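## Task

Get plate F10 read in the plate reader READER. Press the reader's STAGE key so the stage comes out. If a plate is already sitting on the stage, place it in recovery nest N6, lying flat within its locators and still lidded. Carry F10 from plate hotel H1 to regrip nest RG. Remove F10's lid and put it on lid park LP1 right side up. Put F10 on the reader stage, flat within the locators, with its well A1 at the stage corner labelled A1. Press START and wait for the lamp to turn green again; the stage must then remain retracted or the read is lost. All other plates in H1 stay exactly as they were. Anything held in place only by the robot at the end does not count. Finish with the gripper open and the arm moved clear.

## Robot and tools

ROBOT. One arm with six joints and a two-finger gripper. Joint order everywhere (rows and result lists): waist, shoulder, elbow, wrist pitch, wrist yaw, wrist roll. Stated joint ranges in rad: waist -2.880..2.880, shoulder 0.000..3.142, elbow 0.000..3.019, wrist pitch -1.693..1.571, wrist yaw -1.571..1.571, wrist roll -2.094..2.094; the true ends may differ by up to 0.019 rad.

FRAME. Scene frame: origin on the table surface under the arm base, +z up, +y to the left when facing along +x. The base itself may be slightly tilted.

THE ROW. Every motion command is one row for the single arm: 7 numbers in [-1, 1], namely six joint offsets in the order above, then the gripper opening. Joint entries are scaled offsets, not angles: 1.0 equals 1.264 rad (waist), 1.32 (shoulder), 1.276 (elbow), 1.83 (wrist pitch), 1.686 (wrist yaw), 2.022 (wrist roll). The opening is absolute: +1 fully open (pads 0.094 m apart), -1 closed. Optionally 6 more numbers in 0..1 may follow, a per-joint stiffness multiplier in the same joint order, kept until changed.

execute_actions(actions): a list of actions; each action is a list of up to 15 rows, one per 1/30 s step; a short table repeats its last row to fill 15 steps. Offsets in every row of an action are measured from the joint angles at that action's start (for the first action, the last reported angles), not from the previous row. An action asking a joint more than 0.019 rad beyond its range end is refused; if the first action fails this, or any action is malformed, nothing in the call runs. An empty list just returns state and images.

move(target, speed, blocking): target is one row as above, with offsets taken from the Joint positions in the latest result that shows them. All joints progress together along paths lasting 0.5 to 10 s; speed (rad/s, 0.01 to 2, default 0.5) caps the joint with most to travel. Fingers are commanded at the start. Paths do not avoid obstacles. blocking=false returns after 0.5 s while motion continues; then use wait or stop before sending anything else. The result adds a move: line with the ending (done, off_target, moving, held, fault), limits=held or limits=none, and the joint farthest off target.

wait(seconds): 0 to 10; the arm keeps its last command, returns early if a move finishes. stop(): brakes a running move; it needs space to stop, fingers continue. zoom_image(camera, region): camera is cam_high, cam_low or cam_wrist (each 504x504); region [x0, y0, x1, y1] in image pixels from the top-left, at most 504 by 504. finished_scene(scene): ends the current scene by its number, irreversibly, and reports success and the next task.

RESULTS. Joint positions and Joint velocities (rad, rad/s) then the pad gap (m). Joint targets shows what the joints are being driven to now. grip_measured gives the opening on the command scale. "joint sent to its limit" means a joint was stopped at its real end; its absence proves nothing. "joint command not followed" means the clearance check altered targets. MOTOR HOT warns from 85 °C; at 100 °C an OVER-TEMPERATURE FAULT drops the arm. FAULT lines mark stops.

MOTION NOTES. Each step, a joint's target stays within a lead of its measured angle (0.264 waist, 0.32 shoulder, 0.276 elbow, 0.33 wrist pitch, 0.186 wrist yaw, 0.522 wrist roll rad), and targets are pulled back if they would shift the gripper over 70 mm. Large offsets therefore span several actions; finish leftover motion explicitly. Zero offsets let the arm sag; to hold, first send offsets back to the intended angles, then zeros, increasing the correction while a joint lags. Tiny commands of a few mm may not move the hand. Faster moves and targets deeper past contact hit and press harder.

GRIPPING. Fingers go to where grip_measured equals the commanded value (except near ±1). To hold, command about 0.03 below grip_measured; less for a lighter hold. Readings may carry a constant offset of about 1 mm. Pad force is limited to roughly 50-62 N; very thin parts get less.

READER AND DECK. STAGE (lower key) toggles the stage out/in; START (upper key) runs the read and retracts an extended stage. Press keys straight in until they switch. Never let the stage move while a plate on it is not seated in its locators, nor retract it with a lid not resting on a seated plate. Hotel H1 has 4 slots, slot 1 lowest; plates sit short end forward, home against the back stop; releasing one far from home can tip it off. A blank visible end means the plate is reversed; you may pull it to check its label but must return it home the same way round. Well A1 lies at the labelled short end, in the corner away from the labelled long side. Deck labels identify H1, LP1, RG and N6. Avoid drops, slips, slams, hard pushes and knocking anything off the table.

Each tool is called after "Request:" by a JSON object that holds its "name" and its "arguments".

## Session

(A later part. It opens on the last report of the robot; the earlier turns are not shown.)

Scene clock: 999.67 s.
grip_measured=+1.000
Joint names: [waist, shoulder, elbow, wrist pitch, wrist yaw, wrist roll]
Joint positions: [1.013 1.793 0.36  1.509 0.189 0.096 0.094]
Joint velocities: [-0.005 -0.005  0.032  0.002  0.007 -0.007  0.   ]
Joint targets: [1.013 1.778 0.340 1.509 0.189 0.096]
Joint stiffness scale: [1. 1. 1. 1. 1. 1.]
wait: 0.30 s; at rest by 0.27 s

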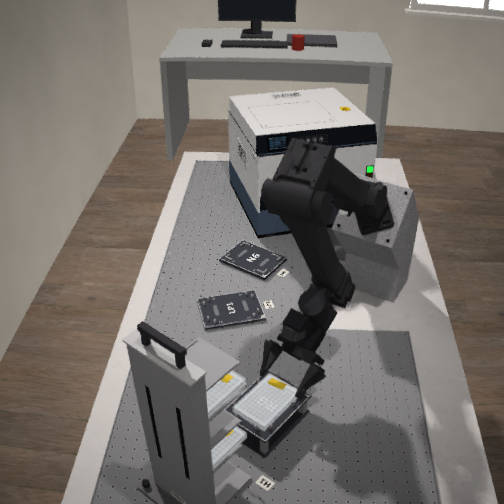

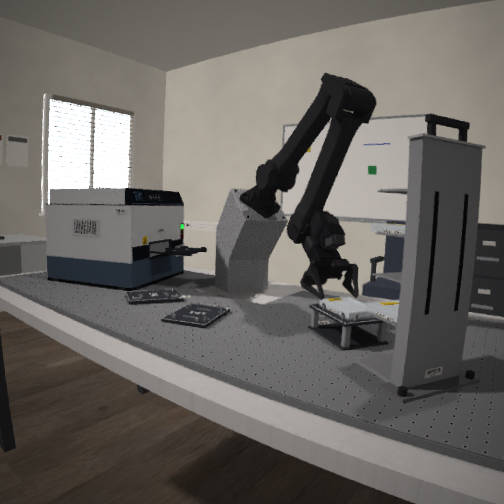

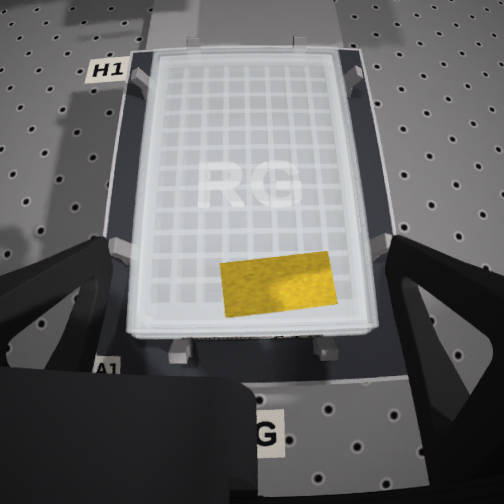

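Request:
{"name": "move", "arguments": {"target": [-0.0222, -0.4417, 0.0376, -0.259, -0.0314, 0.01, 1.0], "speed": 1.4}}

Scene clock: 1005.40 s.
grip_measured=+1.000
Joint names: [waist, shoulder, elbow, wrist pitch, wrist yaw, wrist roll]
Joint positions: [0.996 1.197 0.407 1.057 0.14  0.106 0.094]
Joint velocities: [-0.015  0.005  0.007  0.007 -0.022 -0.007  0.   ]
Joint targets: [0.985 1.210 0.408 1.035 0.136 0.116]
Joint stiffness scale: [1. 1. 1. 1. 1. 1.]
move: off_target; limits=none; farthest joint: the wrist pitch, 0.022 radians from its target (0.474 radians at the start)

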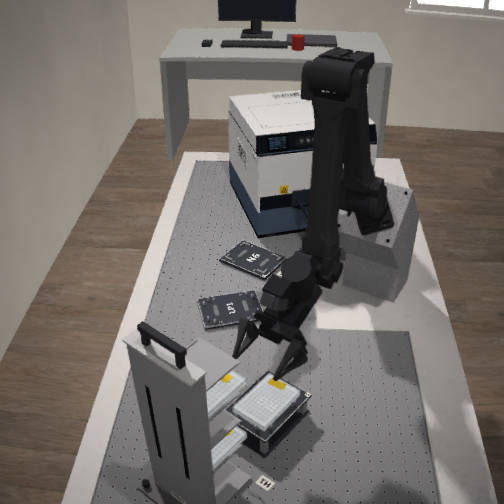

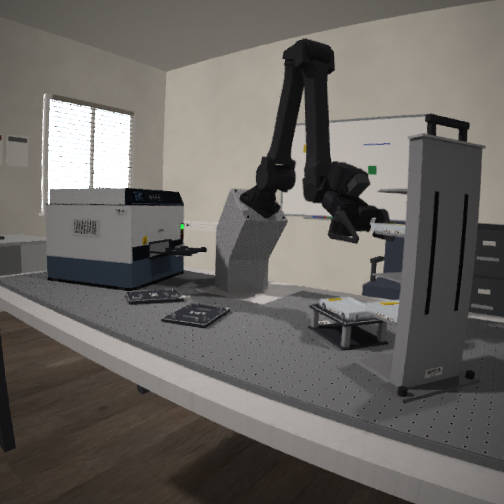

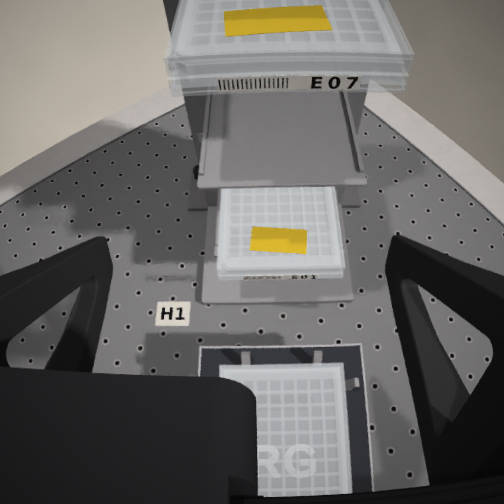

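Request:
{"name": "move", "arguments": {"target": [-0.0599, 0.0962, 0.3738, -0.8311, -0.086, 0.0178, 1.0], "speed": 1.8}}

Scene clock: 1013.07 s.
grip_measured=+1.000
Joint names: [waist, shoulder, elbow, wrist pitch, wrist yaw, wrist roll]
Joint positions: [ 0.931  1.292  0.86  -0.445 -0.     0.131  0.094]
Joint velocities: [-0.015 -0.005  0.007 -0.007 -0.022  0.022  0.   ]
Joint targets: [0.920 1.324 0.884 -0.464 -0.005 0.142]
Joint stiffness scale: [1. 1. 1. 1. 1. 1.]
move: off_target; limits=none; farthest joint: the shoulder, 0.032 radians from its target (0.127 radians at the start)

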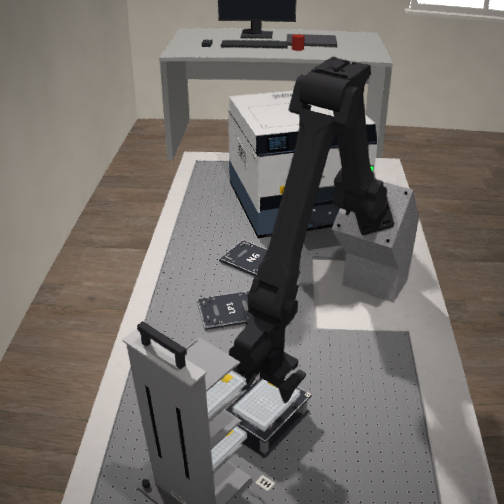

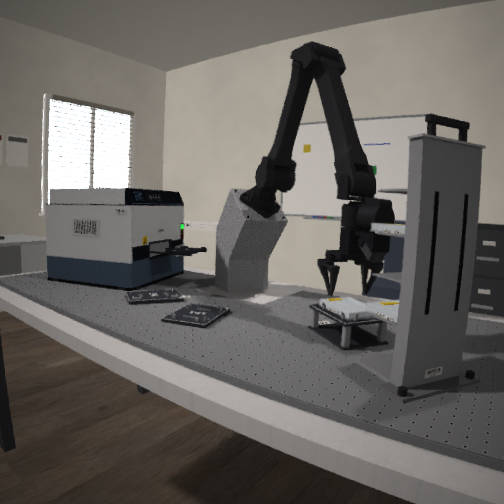

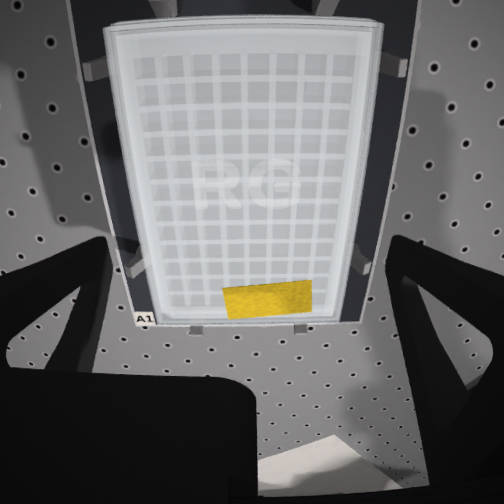

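Request:
{"name": "zoom_image", "arguments": {"camera": "cam_wrist", "region": [80, 5, 160, 85]}}

Request:
{"name": "zoom_image", "arguments": {"camera": "cam_wrist", "region": [335, 5, 415, 85]}}

Request:
{"name": "zoom_image", "arguments": {"camera": "cam_wrist", "region": [125, 280, 205, 340]}}

Request:
{"name": "zoom_image", "arguments": {"camera": "cam_wrist", "region": [295, 280, 375, 340]}}

Region (80, 5, 160, 85) of cam_wrist's 504x504 image, scaled by 6.300, with more detail than that image has.

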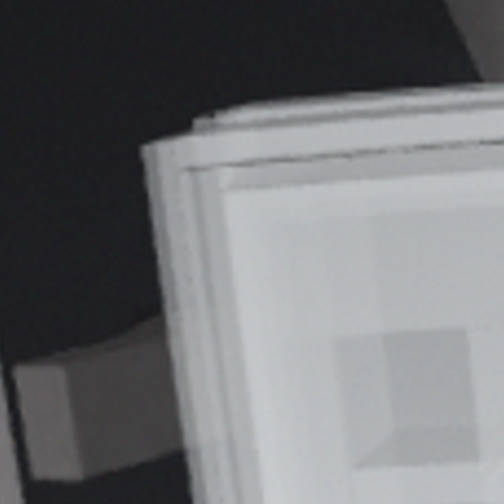

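Region (335, 5, 415, 85) of cam_wrist's 504x504 image, scaled by 6.300, with more detail than that image has.

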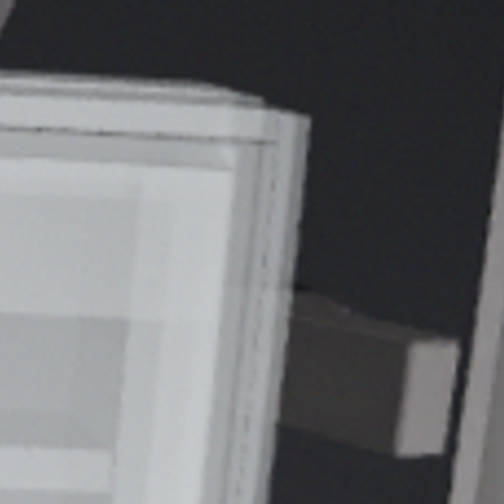

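Region (125, 280, 205, 340) of cam_wrist's 504x504 image, scaled by 6.300, with more detail than that image has; it fills the top 378 rows of this view, and the rest is white.

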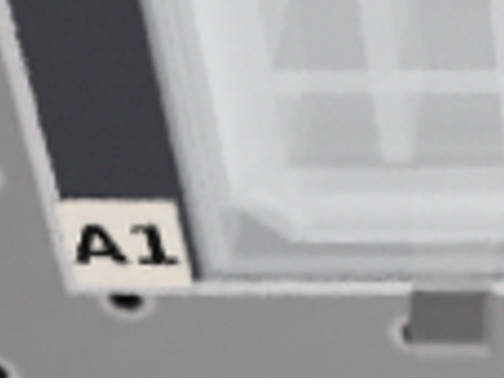

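Region (295, 280, 375, 340) of cam_wrist's 504x504 image, scaled by 6.300, with more detail than that image has; it fills the top 378 rows of this view, and the rest is white.

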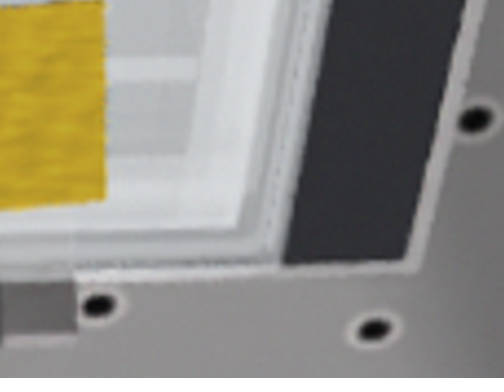

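Request:
{"name": "execute_actions", "arguments": {"actions": [[[0.0,0.0225,0.01906,0.004,0,0.005,1],[0.005,0.02352,0.01978,0.01249,0.001,0.005,1],[0.008,0.02703,0.0209,0.01427,0.002,0.005,1],[0.0085,0.03155,0.02233,0.01656,0.002,0.005,1],[0.0088,0.03685,0.02401,0.01925,0.002,0.005,1],[0.009,0.04272,0.02587,0.02222,0.002,0.005,1],[0.0092,0.04892,0.02784,0.02537,0.002,0.005,1],[0.0094,0.05524,0.02984,0.02857,0.002,0.005,1],[0.0096,0.06144,0.03181,0.03172,0.002,0.005,0.99],[0.0098,0.06731,0.03367,0.03469,0.002,0.005,0.97],[0.01,0.07261,0.03535,0.03738,0.002,0.005,0.95],[0.0101,0.07713,0.03678,0.03967,0.002,0.005,0.93],[0.0102,0.08064,0.0379,0.04145,0.002,0.005,0.91],[0.0103,0.08291,0.03862,0.0426,0.002,0.005,0.9],[0.0103,0.08371,0.03887,0.04301,0.002,0.005,0.89]]]}}

Request:
{"name": "wait", "arguments": {"seconds": 0.35}}

Scene clock: 1039.23 s.
grip_measured=+0.896
Joint names: [waist, shoulder, elbow, wrist pitch, wrist yaw, wrist roll]
Joint positions: [ 0.932  1.372  0.886 -0.39  -0.     0.131  0.089]
Joint velocities: [-0.015  0.171 -0.002  0.066 -0.037 -0.081 -0.009]
Joint targets: [0.944 1.403 0.910 -0.366 0.003 0.141]
Joint stiffness scale: [1. 1. 1. 1. 1. 1.]

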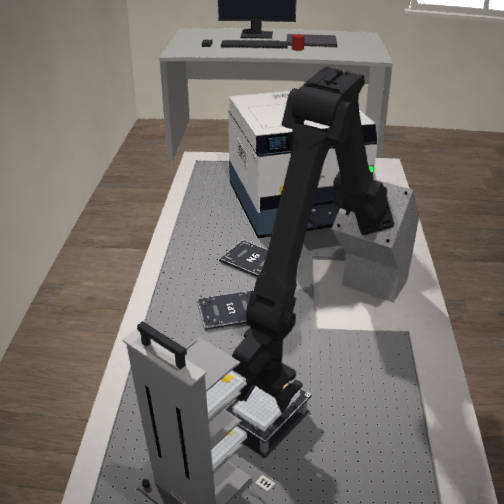

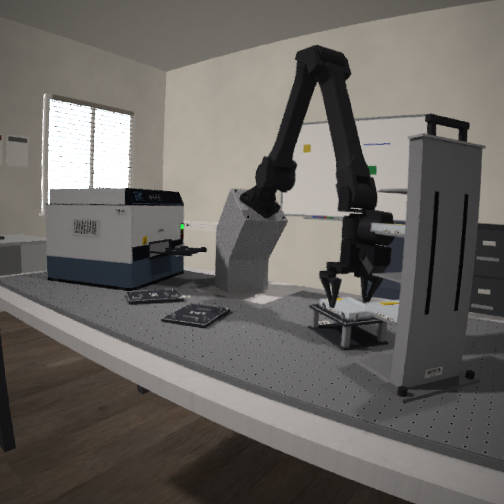

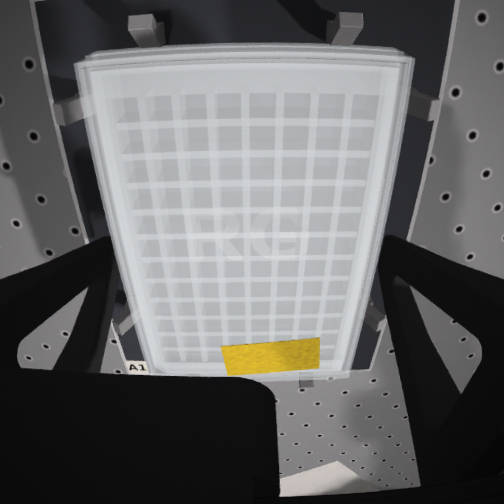

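Scene clock: 1039.60 s.
grip_measured=+0.892
Joint names: [waist, shoulder, elbow, wrist pitch, wrist yaw, wrist roll]
Joint positions: [ 0.932  1.381  0.887 -0.387 -0.     0.131  0.089]
Joint velocities: [-0.015 -0.005  0.002  0.002  0.007 -0.037  0.   ]
Joint targets: [0.944 1.403 0.909 -0.367 0.003 0.141]
Joint stiffness scale: [1. 1. 1. 1. 1. 1.]
wait: 0.37 s; at rest by 0.23 s

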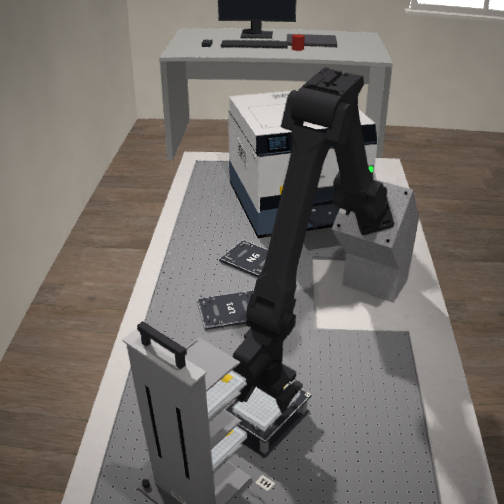

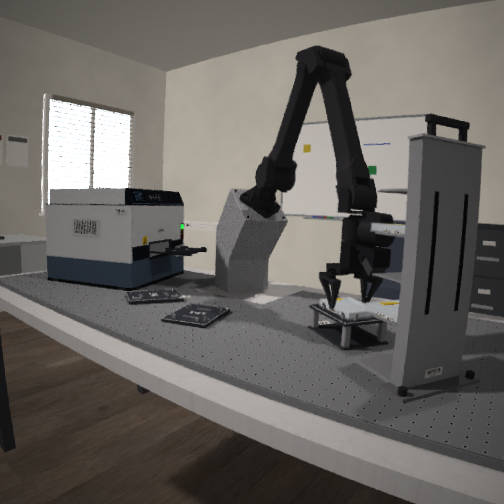

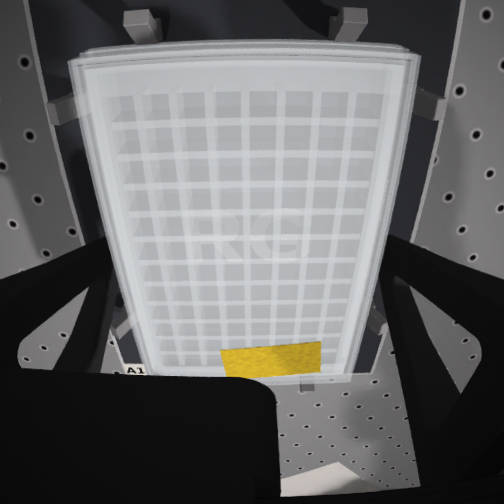

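Request:
{"name": "execute_actions", "arguments": {"actions": []}}

Scene clock: 1071.97 s.
grip_measured=+0.892
Joint names: [waist, shoulder, elbow, wrist pitch, wrist yaw, wrist roll]
Joint positions: [ 0.932  1.381  0.887 -0.387 -0.     0.131  0.089]
Joint velocities: [-0.005 -0.024  0.027  0.007  0.022 -0.022 -0.001]
Joint targets: [0.944 1.403 0.909 -0.367 0.003 0.141]
Joint stiffness scale: [1. 1. 1. 1. 1. 1.]

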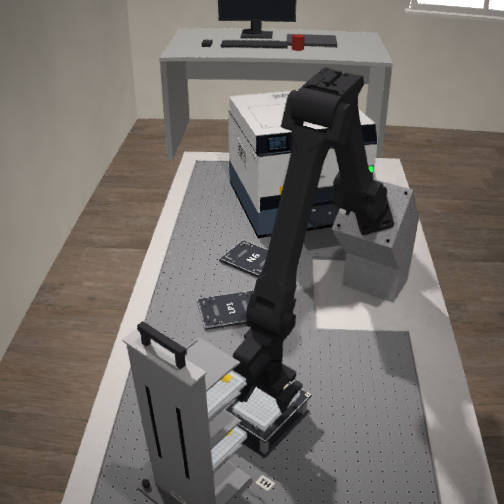

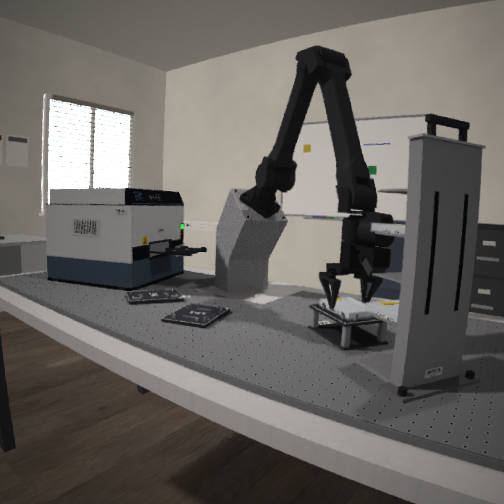

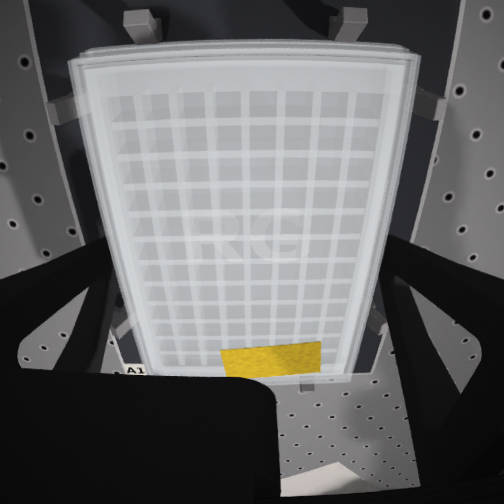

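Request:
{"name": "zoom_image", "arguments": {"camera": "cam_wrist", "region": [40, 30, 140, 130]}}

Request:
{"name": "zoom_image", "arguments": {"camera": "cam_wrist", "region": [360, 30, 460, 130]}}

Region (40, 30, 140, 130) of cam_wrist's 504x504 image, scaled by 5.040, with more detail than that image has.

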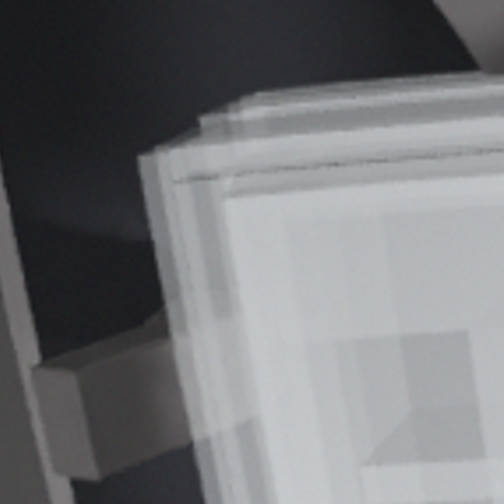

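Region (360, 30, 460, 130) of cam_wrist's 504x504 image, scaled by 5.040, with more detail than that image has.

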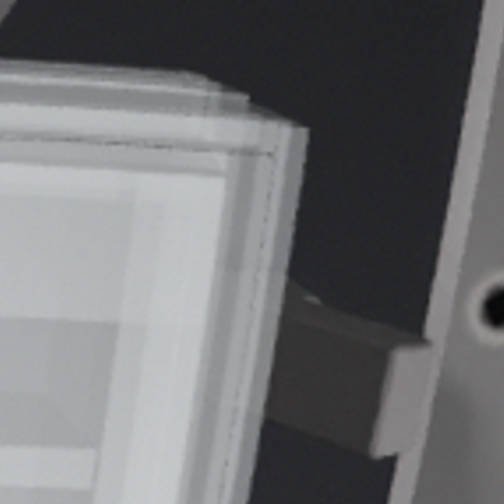

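Request:
{"name": "execute_actions", "arguments": {"actions": [[[0.0087,0.010,0.0165,0.0104,0.0018,0.0049,0.885],[0.0087,0.002,0.0165,0.0104,0.0018,0.0049,0.88],[0.0087,-0.006,0.0165,0.0104,0.0018,0.0049,0.875],[0.0087,-0.013,0.0165,0.0104,0.0018,0.0049,0.87],[0.0087,-0.018,0.0165,0.0104,0.0018,0.0049,0.865],[0.0087,-0.0195,0.0165,0.0104,0.0018,0.0049,0.86],[0.0087,-0.0205,0.0165,0.0104,0.0018,0.0049,0.855],[0.0087,-0.0215,0.0165,0.0104,0.0018,0.0049,0.85],[0.0087,-0.0222,0.0165,0.0104,0.0018,0.0049,0.845],[0.0087,-0.0229,0.0165,0.0104,0.0018,0.0049,0.84],[0.0087,-0.0235,0.0165,0.0104,0.0018,0.0049,0.835],[0.0087,-0.0240,0.0165,0.0104,0.0018,0.0049,0.83],[0.0087,-0.0243,0.0165,0.0104,0.0018,0.0049,0.83],[0.0087,-0.0245,0.0165,0.0104,0.0018,0.0049,0.83],[0.0087,-0.0245,0.0165,0.0104,0.0018,0.0049,0.83]]]}}

Request:
{"name": "wait", "arguments": {"seconds": 0.35}}

Scene clock: 1096.20 s.
grip_measured=+0.832
Joint names: [waist, shoulder, elbow, wrist pitch, wrist yaw, wrist roll]
Joint positions: [ 0.932  1.373  0.887 -0.387 -0.     0.131  0.086]
Joint velocities: [-0.015 -0.044  0.002 -0.012 -0.022  0.081 -0.   ]
Joint targets: [0.943 1.348 0.908 -0.368 0.003 0.141]
Joint stiffness scale: [1. 1. 1. 1. 1. 1.]

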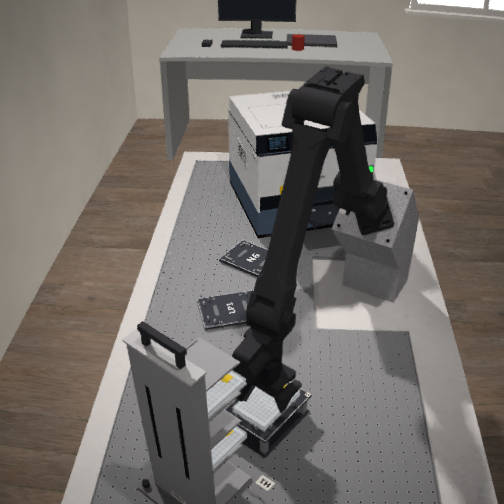

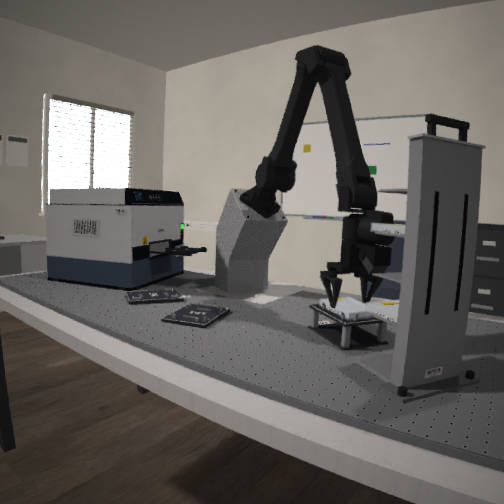

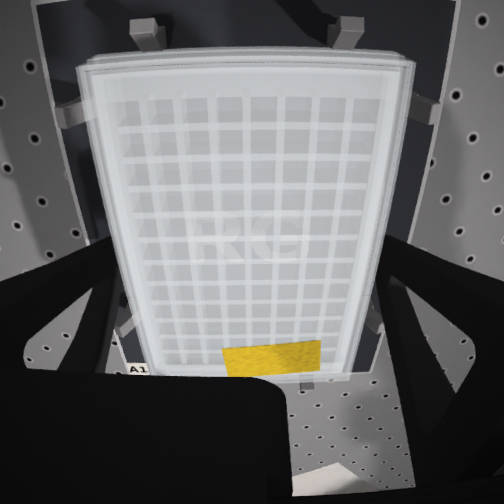

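Scene clock: 1096.57 s.
grip_measured=+0.832
Joint names: [waist, shoulder, elbow, wrist pitch, wrist yaw, wrist roll]
Joint positions: [ 0.932  1.372  0.887 -0.387 -0.     0.131  0.086]
Joint velocities: [-0.015  0.005 -0.002 -0.002 -0.051  0.022  0.   ]
Joint targets: [0.943 1.349 0.908 -0.368 0.003 0.141]
Joint stiffness scale: [1. 1. 1. 1. 1. 1.]
wait: 0.37 s; at rest by 0.20 s

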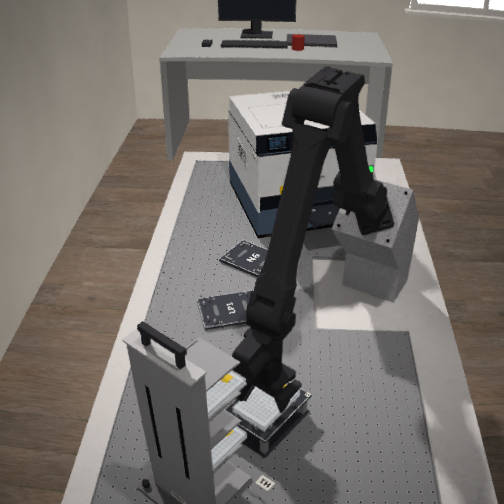

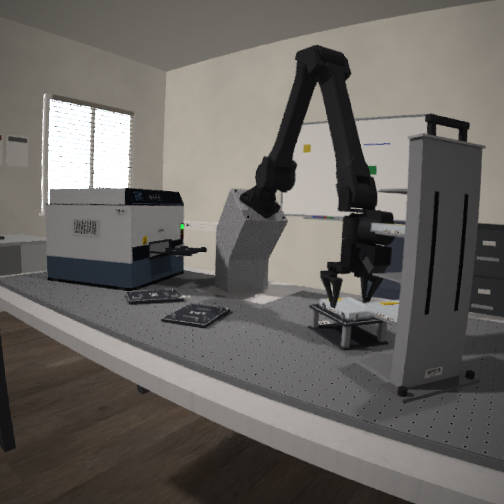

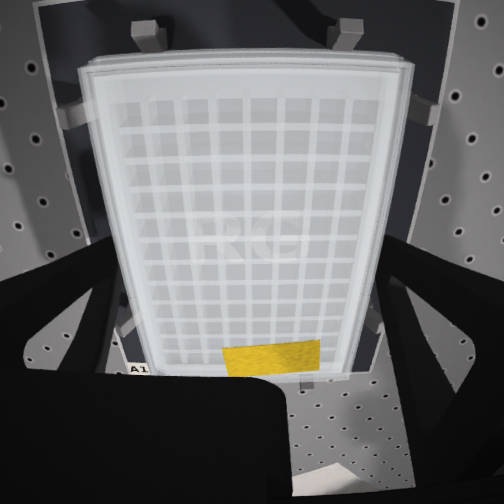

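Request:
{"name": "zoom_image", "arguments": {"camera": "cam_wrist", "region": [50, 40, 130, 120]}}

Request:
{"name": "zoom_image", "arguments": {"camera": "cam_wrist", "region": [360, 40, 440, 120]}}

Region (50, 40, 130, 120) of cam_wrist's 504x504 image, scaled by 6.300, with more detail than that image has.

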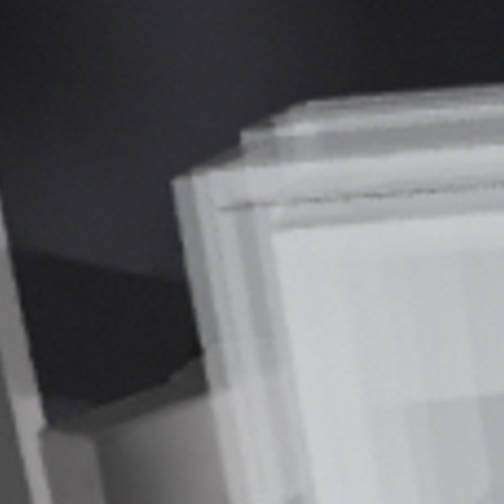

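Region (360, 40, 440, 120) of cam_wrist's 504x504 image, scaled by 6.300, with more detail than that image has.

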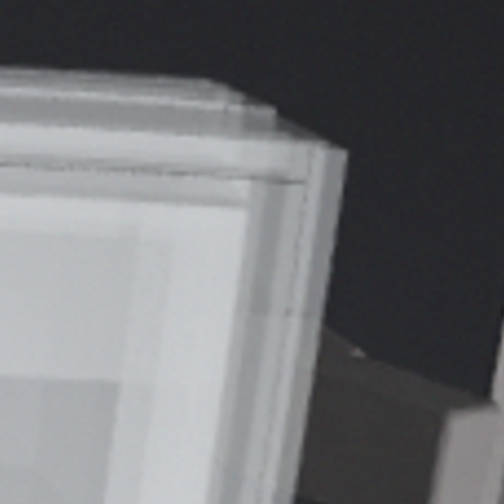

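Request:
{"name": "execute_actions", "arguments": {"actions": [[[0.0087,-0.0174,0.011,0.0104,0.0018,0.0049,0.83],[0.0087,-0.0174,0.005,0.0104,0.0018,0.0049,0.83],[0.0087,-0.0174,0.0005,0.0104,0.0018,0.0049,0.828],[0.0087,-0.0174,-0.002,0.0104,0.0018,0.0049,0.825],[0.0087,-0.0174,-0.0035,0.0104,0.0018,0.0049,0.822],[0.0087,-0.0174,-0.0045,0.0104,0.0018,0.0049,0.818],[0.0087,-0.0174,-0.0045,0.0104,0.0018,0.0049,0.813],[0.0087,-0.0174,-0.0045,0.0104,0.0018,0.0049,0.807],[0.0087,-0.0174,-0.0045,0.0104,0.0018,0.0049,0.80],[0.0087,-0.0174,-0.0045,0.0104,0.0018,0.0049,0.793],[0.0087,-0.0174,-0.0045,0.008,0.0018,0.0049,0.786],[0.0087,-0.0174,-0.0045,0.004,0.0018,0.0049,0.778],[0.0087,-0.0174,-0.0045,0.0,0.0018,0.0049,0.77],[0.0087,-0.0174,-0.0045,-0.004,0.0018,0.0049,0.762],[0.0087,-0.0174,-0.0045,-0.007,0.0018,0.0049,0.756]]]}}

Request:
{"name": "wait", "arguments": {"seconds": 0.3}}

Scene clock: 1167.47 s.
grip_measured=+0.779
Joint names: [waist, shoulder, elbow, wrist pitch, wrist yaw, wrist roll]
Joint positions: [ 0.932  1.372  0.887 -0.387 -0.     0.131  0.084]
Joint velocities: [-0.005 -0.005  0.002  0.002  0.066 -0.051  0.   ]
Joint targets: [0.943 1.349 0.881 -0.400 0.003 0.141]
Joint stiffness scale: [1. 1. 1. 1. 1. 1.]

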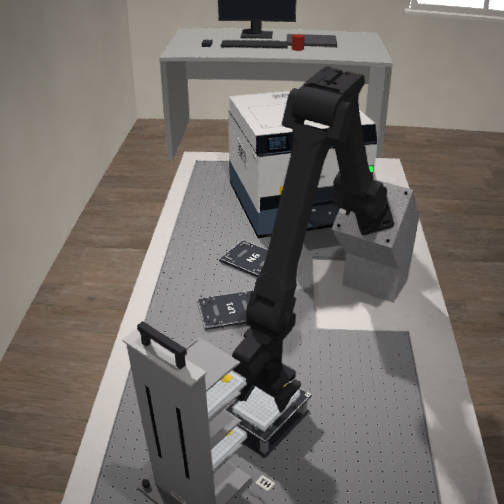

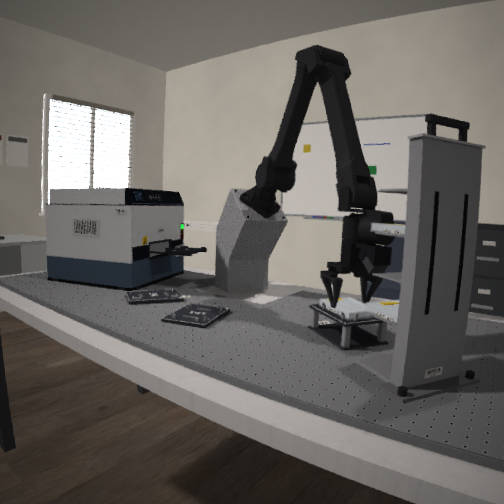

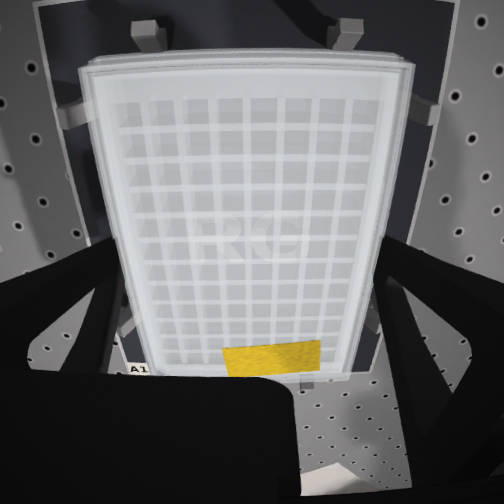

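Scene clock: 1167.77 s.
grip_measured=+0.779
Joint names: [waist, shoulder, elbow, wrist pitch, wrist yaw, wrist roll]
Joint positions: [ 0.932  1.372  0.887 -0.387 -0.     0.131  0.084]
Joint velocities: [ 0.005 -0.024  0.017  0.002 -0.051 -0.095  0.001]
Joint targets: [0.943 1.349 0.881 -0.400 0.003 0.141]
Joint stiffness scale: [1. 1. 1. 1. 1. 1.]
wait: 0.30 s; at rest by 0.17 s

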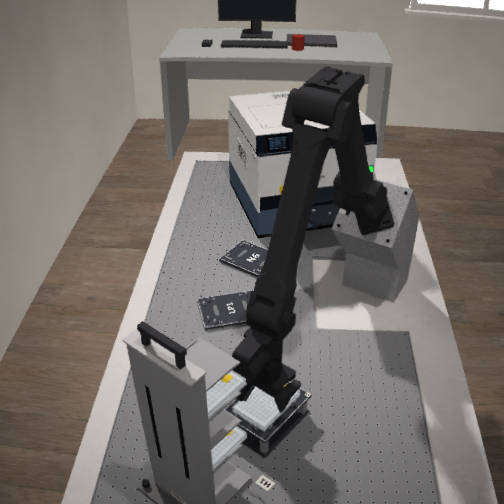

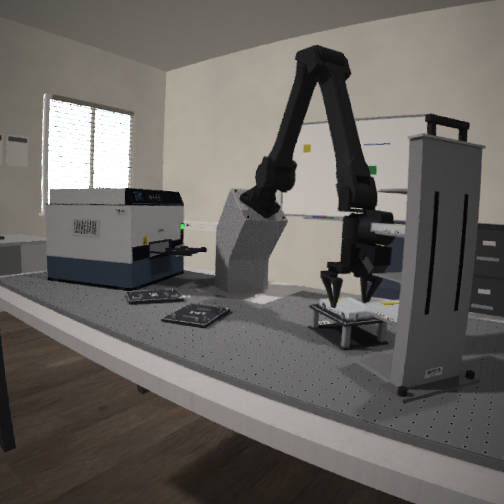

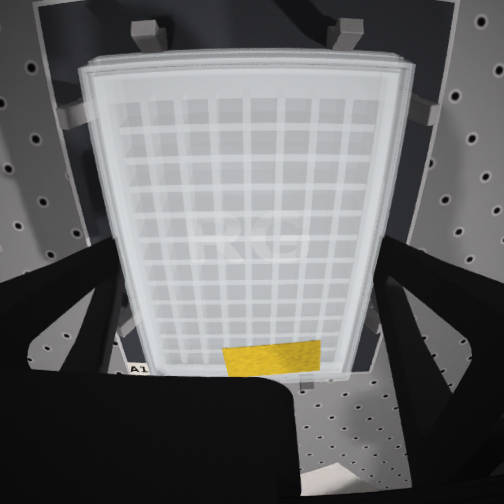

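Request:
{"name": "execute_actions", "arguments": {"actions": [[[0.006,-0.0204,-0.0056,-0.0119,0.0018,0.004,0.753],[0.004,-0.0224,-0.0059,-0.0132,0.001,0.003,0.75],[0.002,-0.0254,-0.0064,-0.0152,0.0,0.002,0.75],[0.0,-0.0293,-0.0070,-0.0177,0.0,0.001,0.75],[-0.002,-0.0338,-0.0077,-0.0207,0.0,0.0,0.75],[-0.004,-0.0389,-0.0085,-0.0240,0.0,0.0,0.75],[-0.005,-0.0443,-0.0094,-0.0275,0.0,0.0,0.75],[-0.006,-0.0497,-0.0102,-0.0310,0.0,0.0,0.75],[-0.006,-0.0550,-0.0111,-0.0345,0.0,0.0,0.75],[-0.006,-0.0601,-0.0119,-0.0378,0.0,0.0,0.75],[-0.006,-0.0647,-0.0126,-0.0408,0.0,0.0,0.75],[-0.006,-0.0686,-0.0132,-0.0433,0.0,0.0,0.75],[-0.006,-0.0716,-0.0137,-0.0453,0.0,0.0,0.75],[-0.006,-0.0736,-0.0140,-0.0465,0.0,0.0,0.75],[-0.006,-0.0743,-0.0141,-0.0470,0.0,0.0,0.75]]]}}

Request:
{"name": "wait", "arguments": {"seconds": 0.3}}

Scene clock: 1185.43 s.
grip_measured=+0.779
Joint names: [waist, shoulder, elbow, wrist pitch, wrist yaw, wrist roll]
Joint positions: [ 0.932  1.297  0.875 -0.45  -0.     0.131  0.084]
Joint velocities: [ 0.015 -0.161 -0.002 -0.076  0.051  0.051  0.001]
Joint targets: [0.924 1.273 0.869 -0.473 -0.000 0.131]
Joint stiffness scale: [1. 1. 1. 1. 1. 1.]

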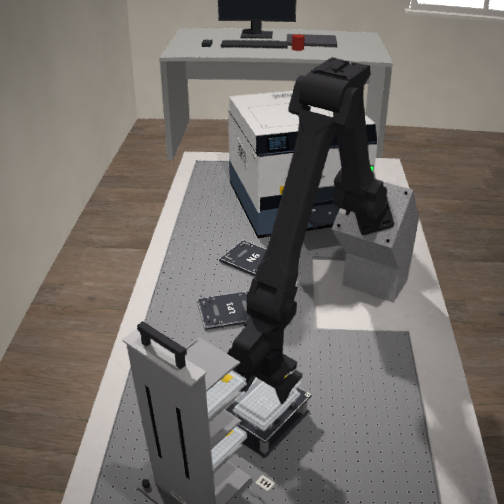

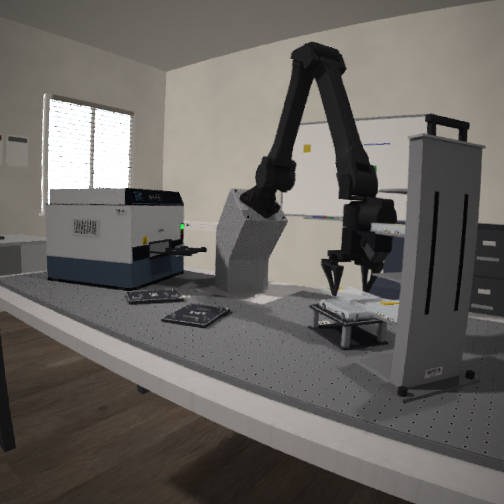

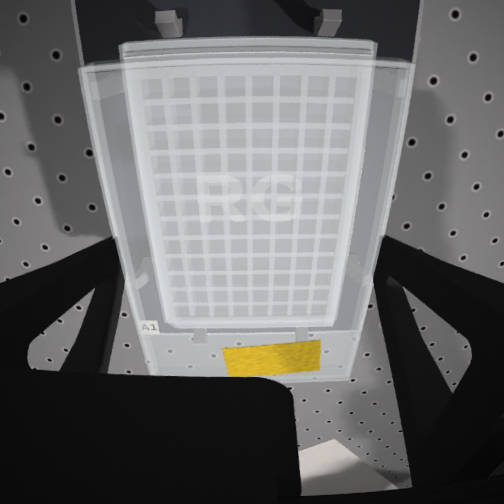

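Scene clock: 1185.73 s.
grip_measured=+0.779
Joint names: [waist, shoulder, elbow, wrist pitch, wrist yaw, wrist roll]
Joint positions: [ 0.932  1.289  0.875 -0.454 -0.     0.131  0.084]
Joint velocities: [-0.024 -0.015  0.002  0.007 -0.066  0.051 -0.   ]
Joint targets: [0.924 1.274 0.869 -0.473 -0.000 0.131]
Joint stiffness scale: [1. 1. 1. 1. 1. 1.]
wait: 0.30 s; at rest by 0.27 s

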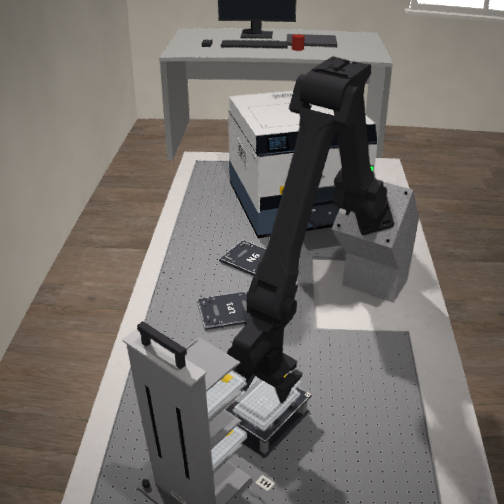

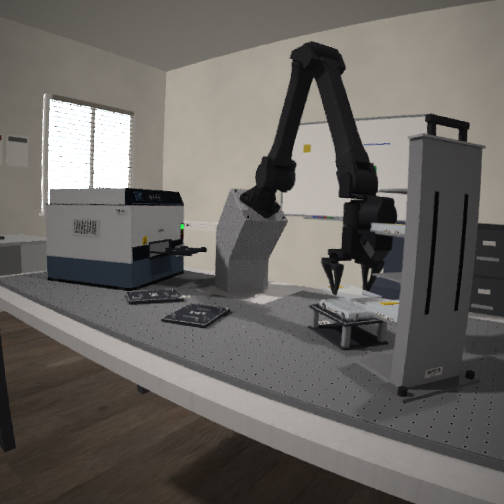

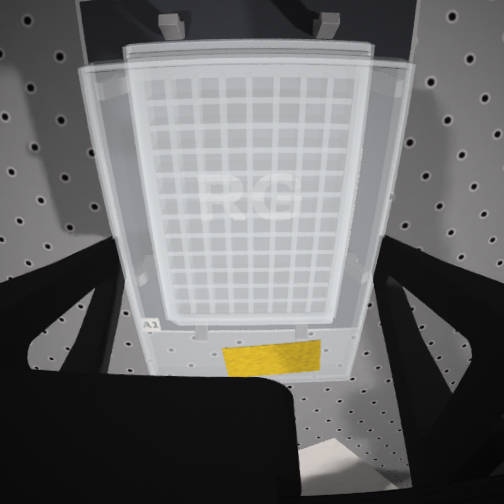

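Request:
{"name": "move", "arguments": {"target": [-0.2816,-0.0303,-0.2006,0.1126,-0.132,-0.0302,0.75], "speed": 0.85}}

Scene clock: 1198.03 s.
grip_measured=+0.779
Joint names: [waist, shoulder, elbow, wrist pitch, wrist yaw, wrist roll]
Joint positions: [ 0.567  1.269  0.616 -0.268 -0.218  0.081  0.084]
Joint velocities: [-0.024 -0.005  0.007  0.002 -0.022 -0.007 -0.001]
Joint targets: [0.576 1.249 0.619 -0.248 -0.223 0.070]
Joint stiffness scale: [1. 1. 1. 1. 1. 1.]
move: done; limits=none; farthest joint: the shoulder, 0.020 radians from its target (0.040 radians at the start)

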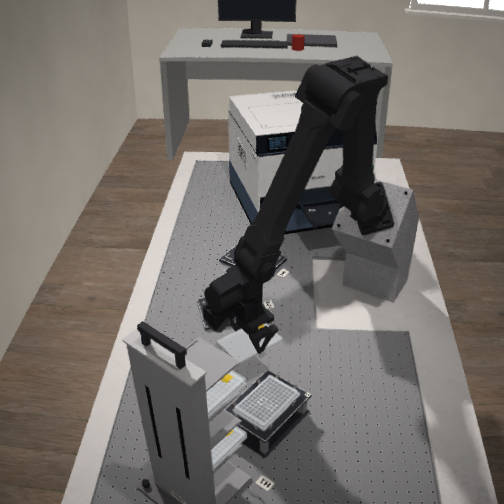

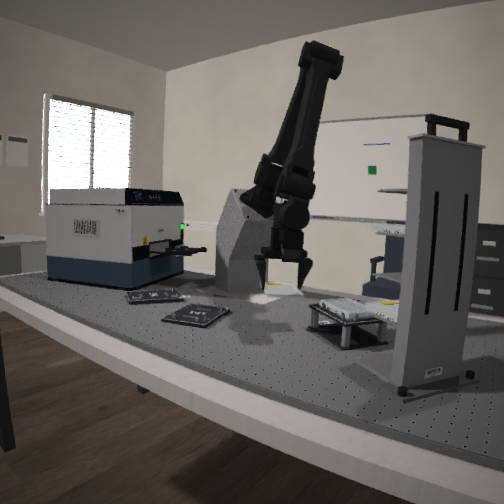

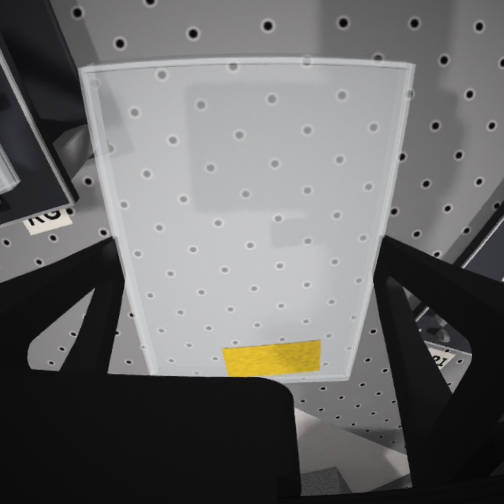

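Request:
{"name": "move", "arguments": {"target": [-0.4153,0.3694,0.0094,0.1705,-0.1815,-0.041,0.75], "speed": 0.8}}

Scene clock: 1210.67 s.
grip_measured=+0.779
Joint names: [waist, shoulder, elbow, wrist pitch, wrist yaw, wrist roll]
Joint positions: [ 0.035  1.75   0.623  0.024 -0.52   0.01   0.084]
Joint velocities: [-0.024 -0.015 -0.007 -0.007  0.007  0.007 -0.   ]
Joint targets: [0.042 1.756 0.628 0.044 -0.524 -0.002]
Joint stiffness scale: [1. 1. 1. 1. 1. 1.]
move: done; limits=none; farthest joint: the wrist pitch, 0.020 radians from its target (0.312 radians at the start)

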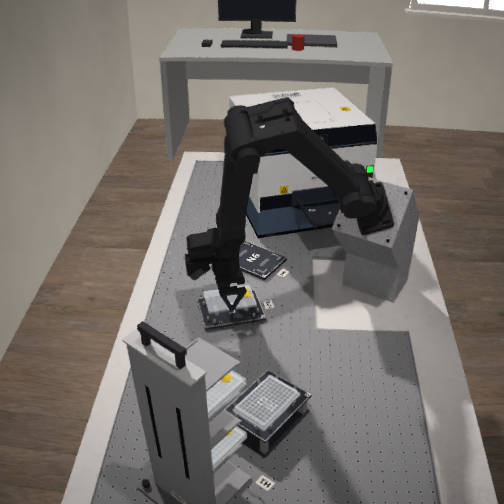

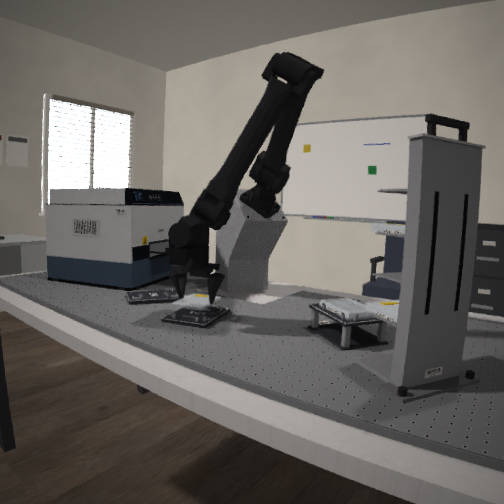

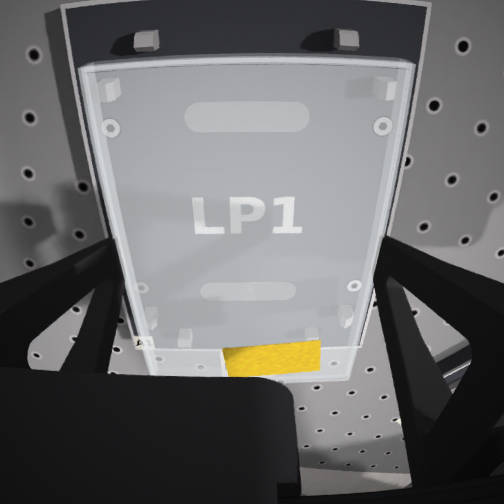

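Request:
{"name": "zoom_image", "arguments": {"camera": "cam_wrist", "region": [50, 0, 190, 140]}}

Request:
{"name": "zoom_image", "arguments": {"camera": "cam_wrist", "region": [305, 0, 445, 140]}}

Request:
{"name": "zoom_image", "arguments": {"camera": "cam_wrist", "region": [115, 265, 235, 385]}}

Request:
{"name": "zoom_image", "arguments": {"camera": "cam_wrist", "region": [270, 265, 390, 385]}}

Region (50, 0, 190, 140) of cam_wrist's 504x504 image, scaled by 3.600, with more detail than that image has.

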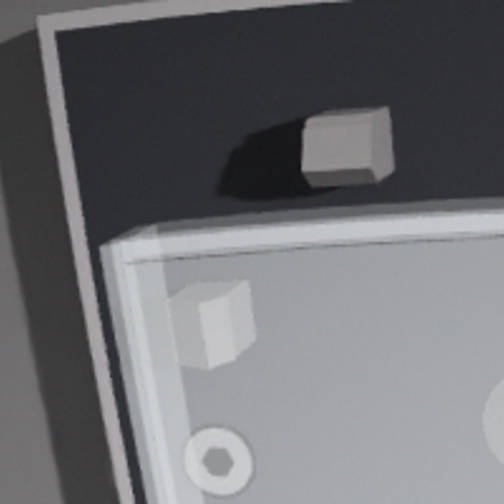

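Region (305, 0, 445, 140) of cam_wrist's 504x504 image, scaled by 3.600, with more detail than that image has.

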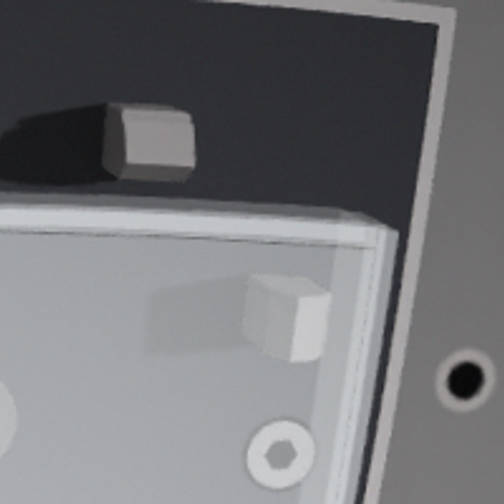

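Region (115, 265, 235, 385) of cam_wrist's 504x504 image, scaled by 4.200, with more detail than that image has.

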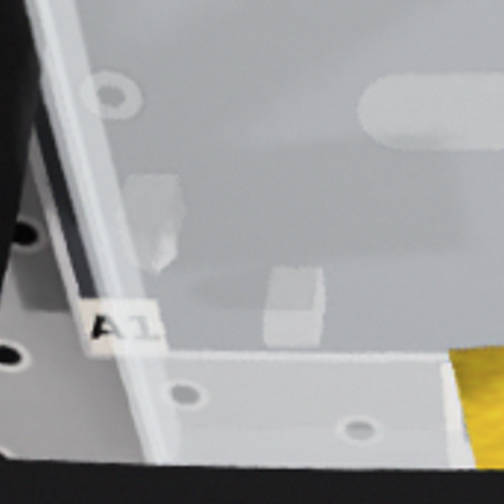

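Region (270, 265, 390, 385) of cam_wrist's 504x504 image, scaled by 4.200, with more detail than that image has.

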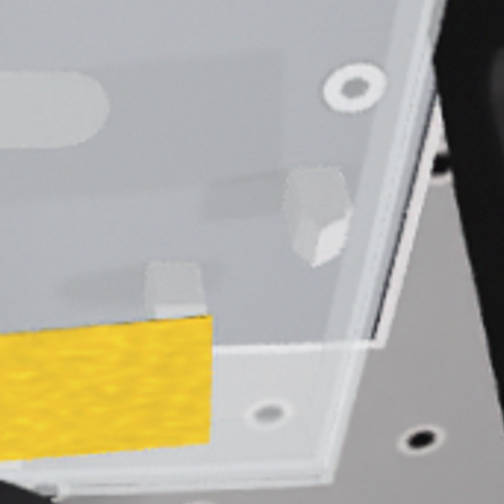

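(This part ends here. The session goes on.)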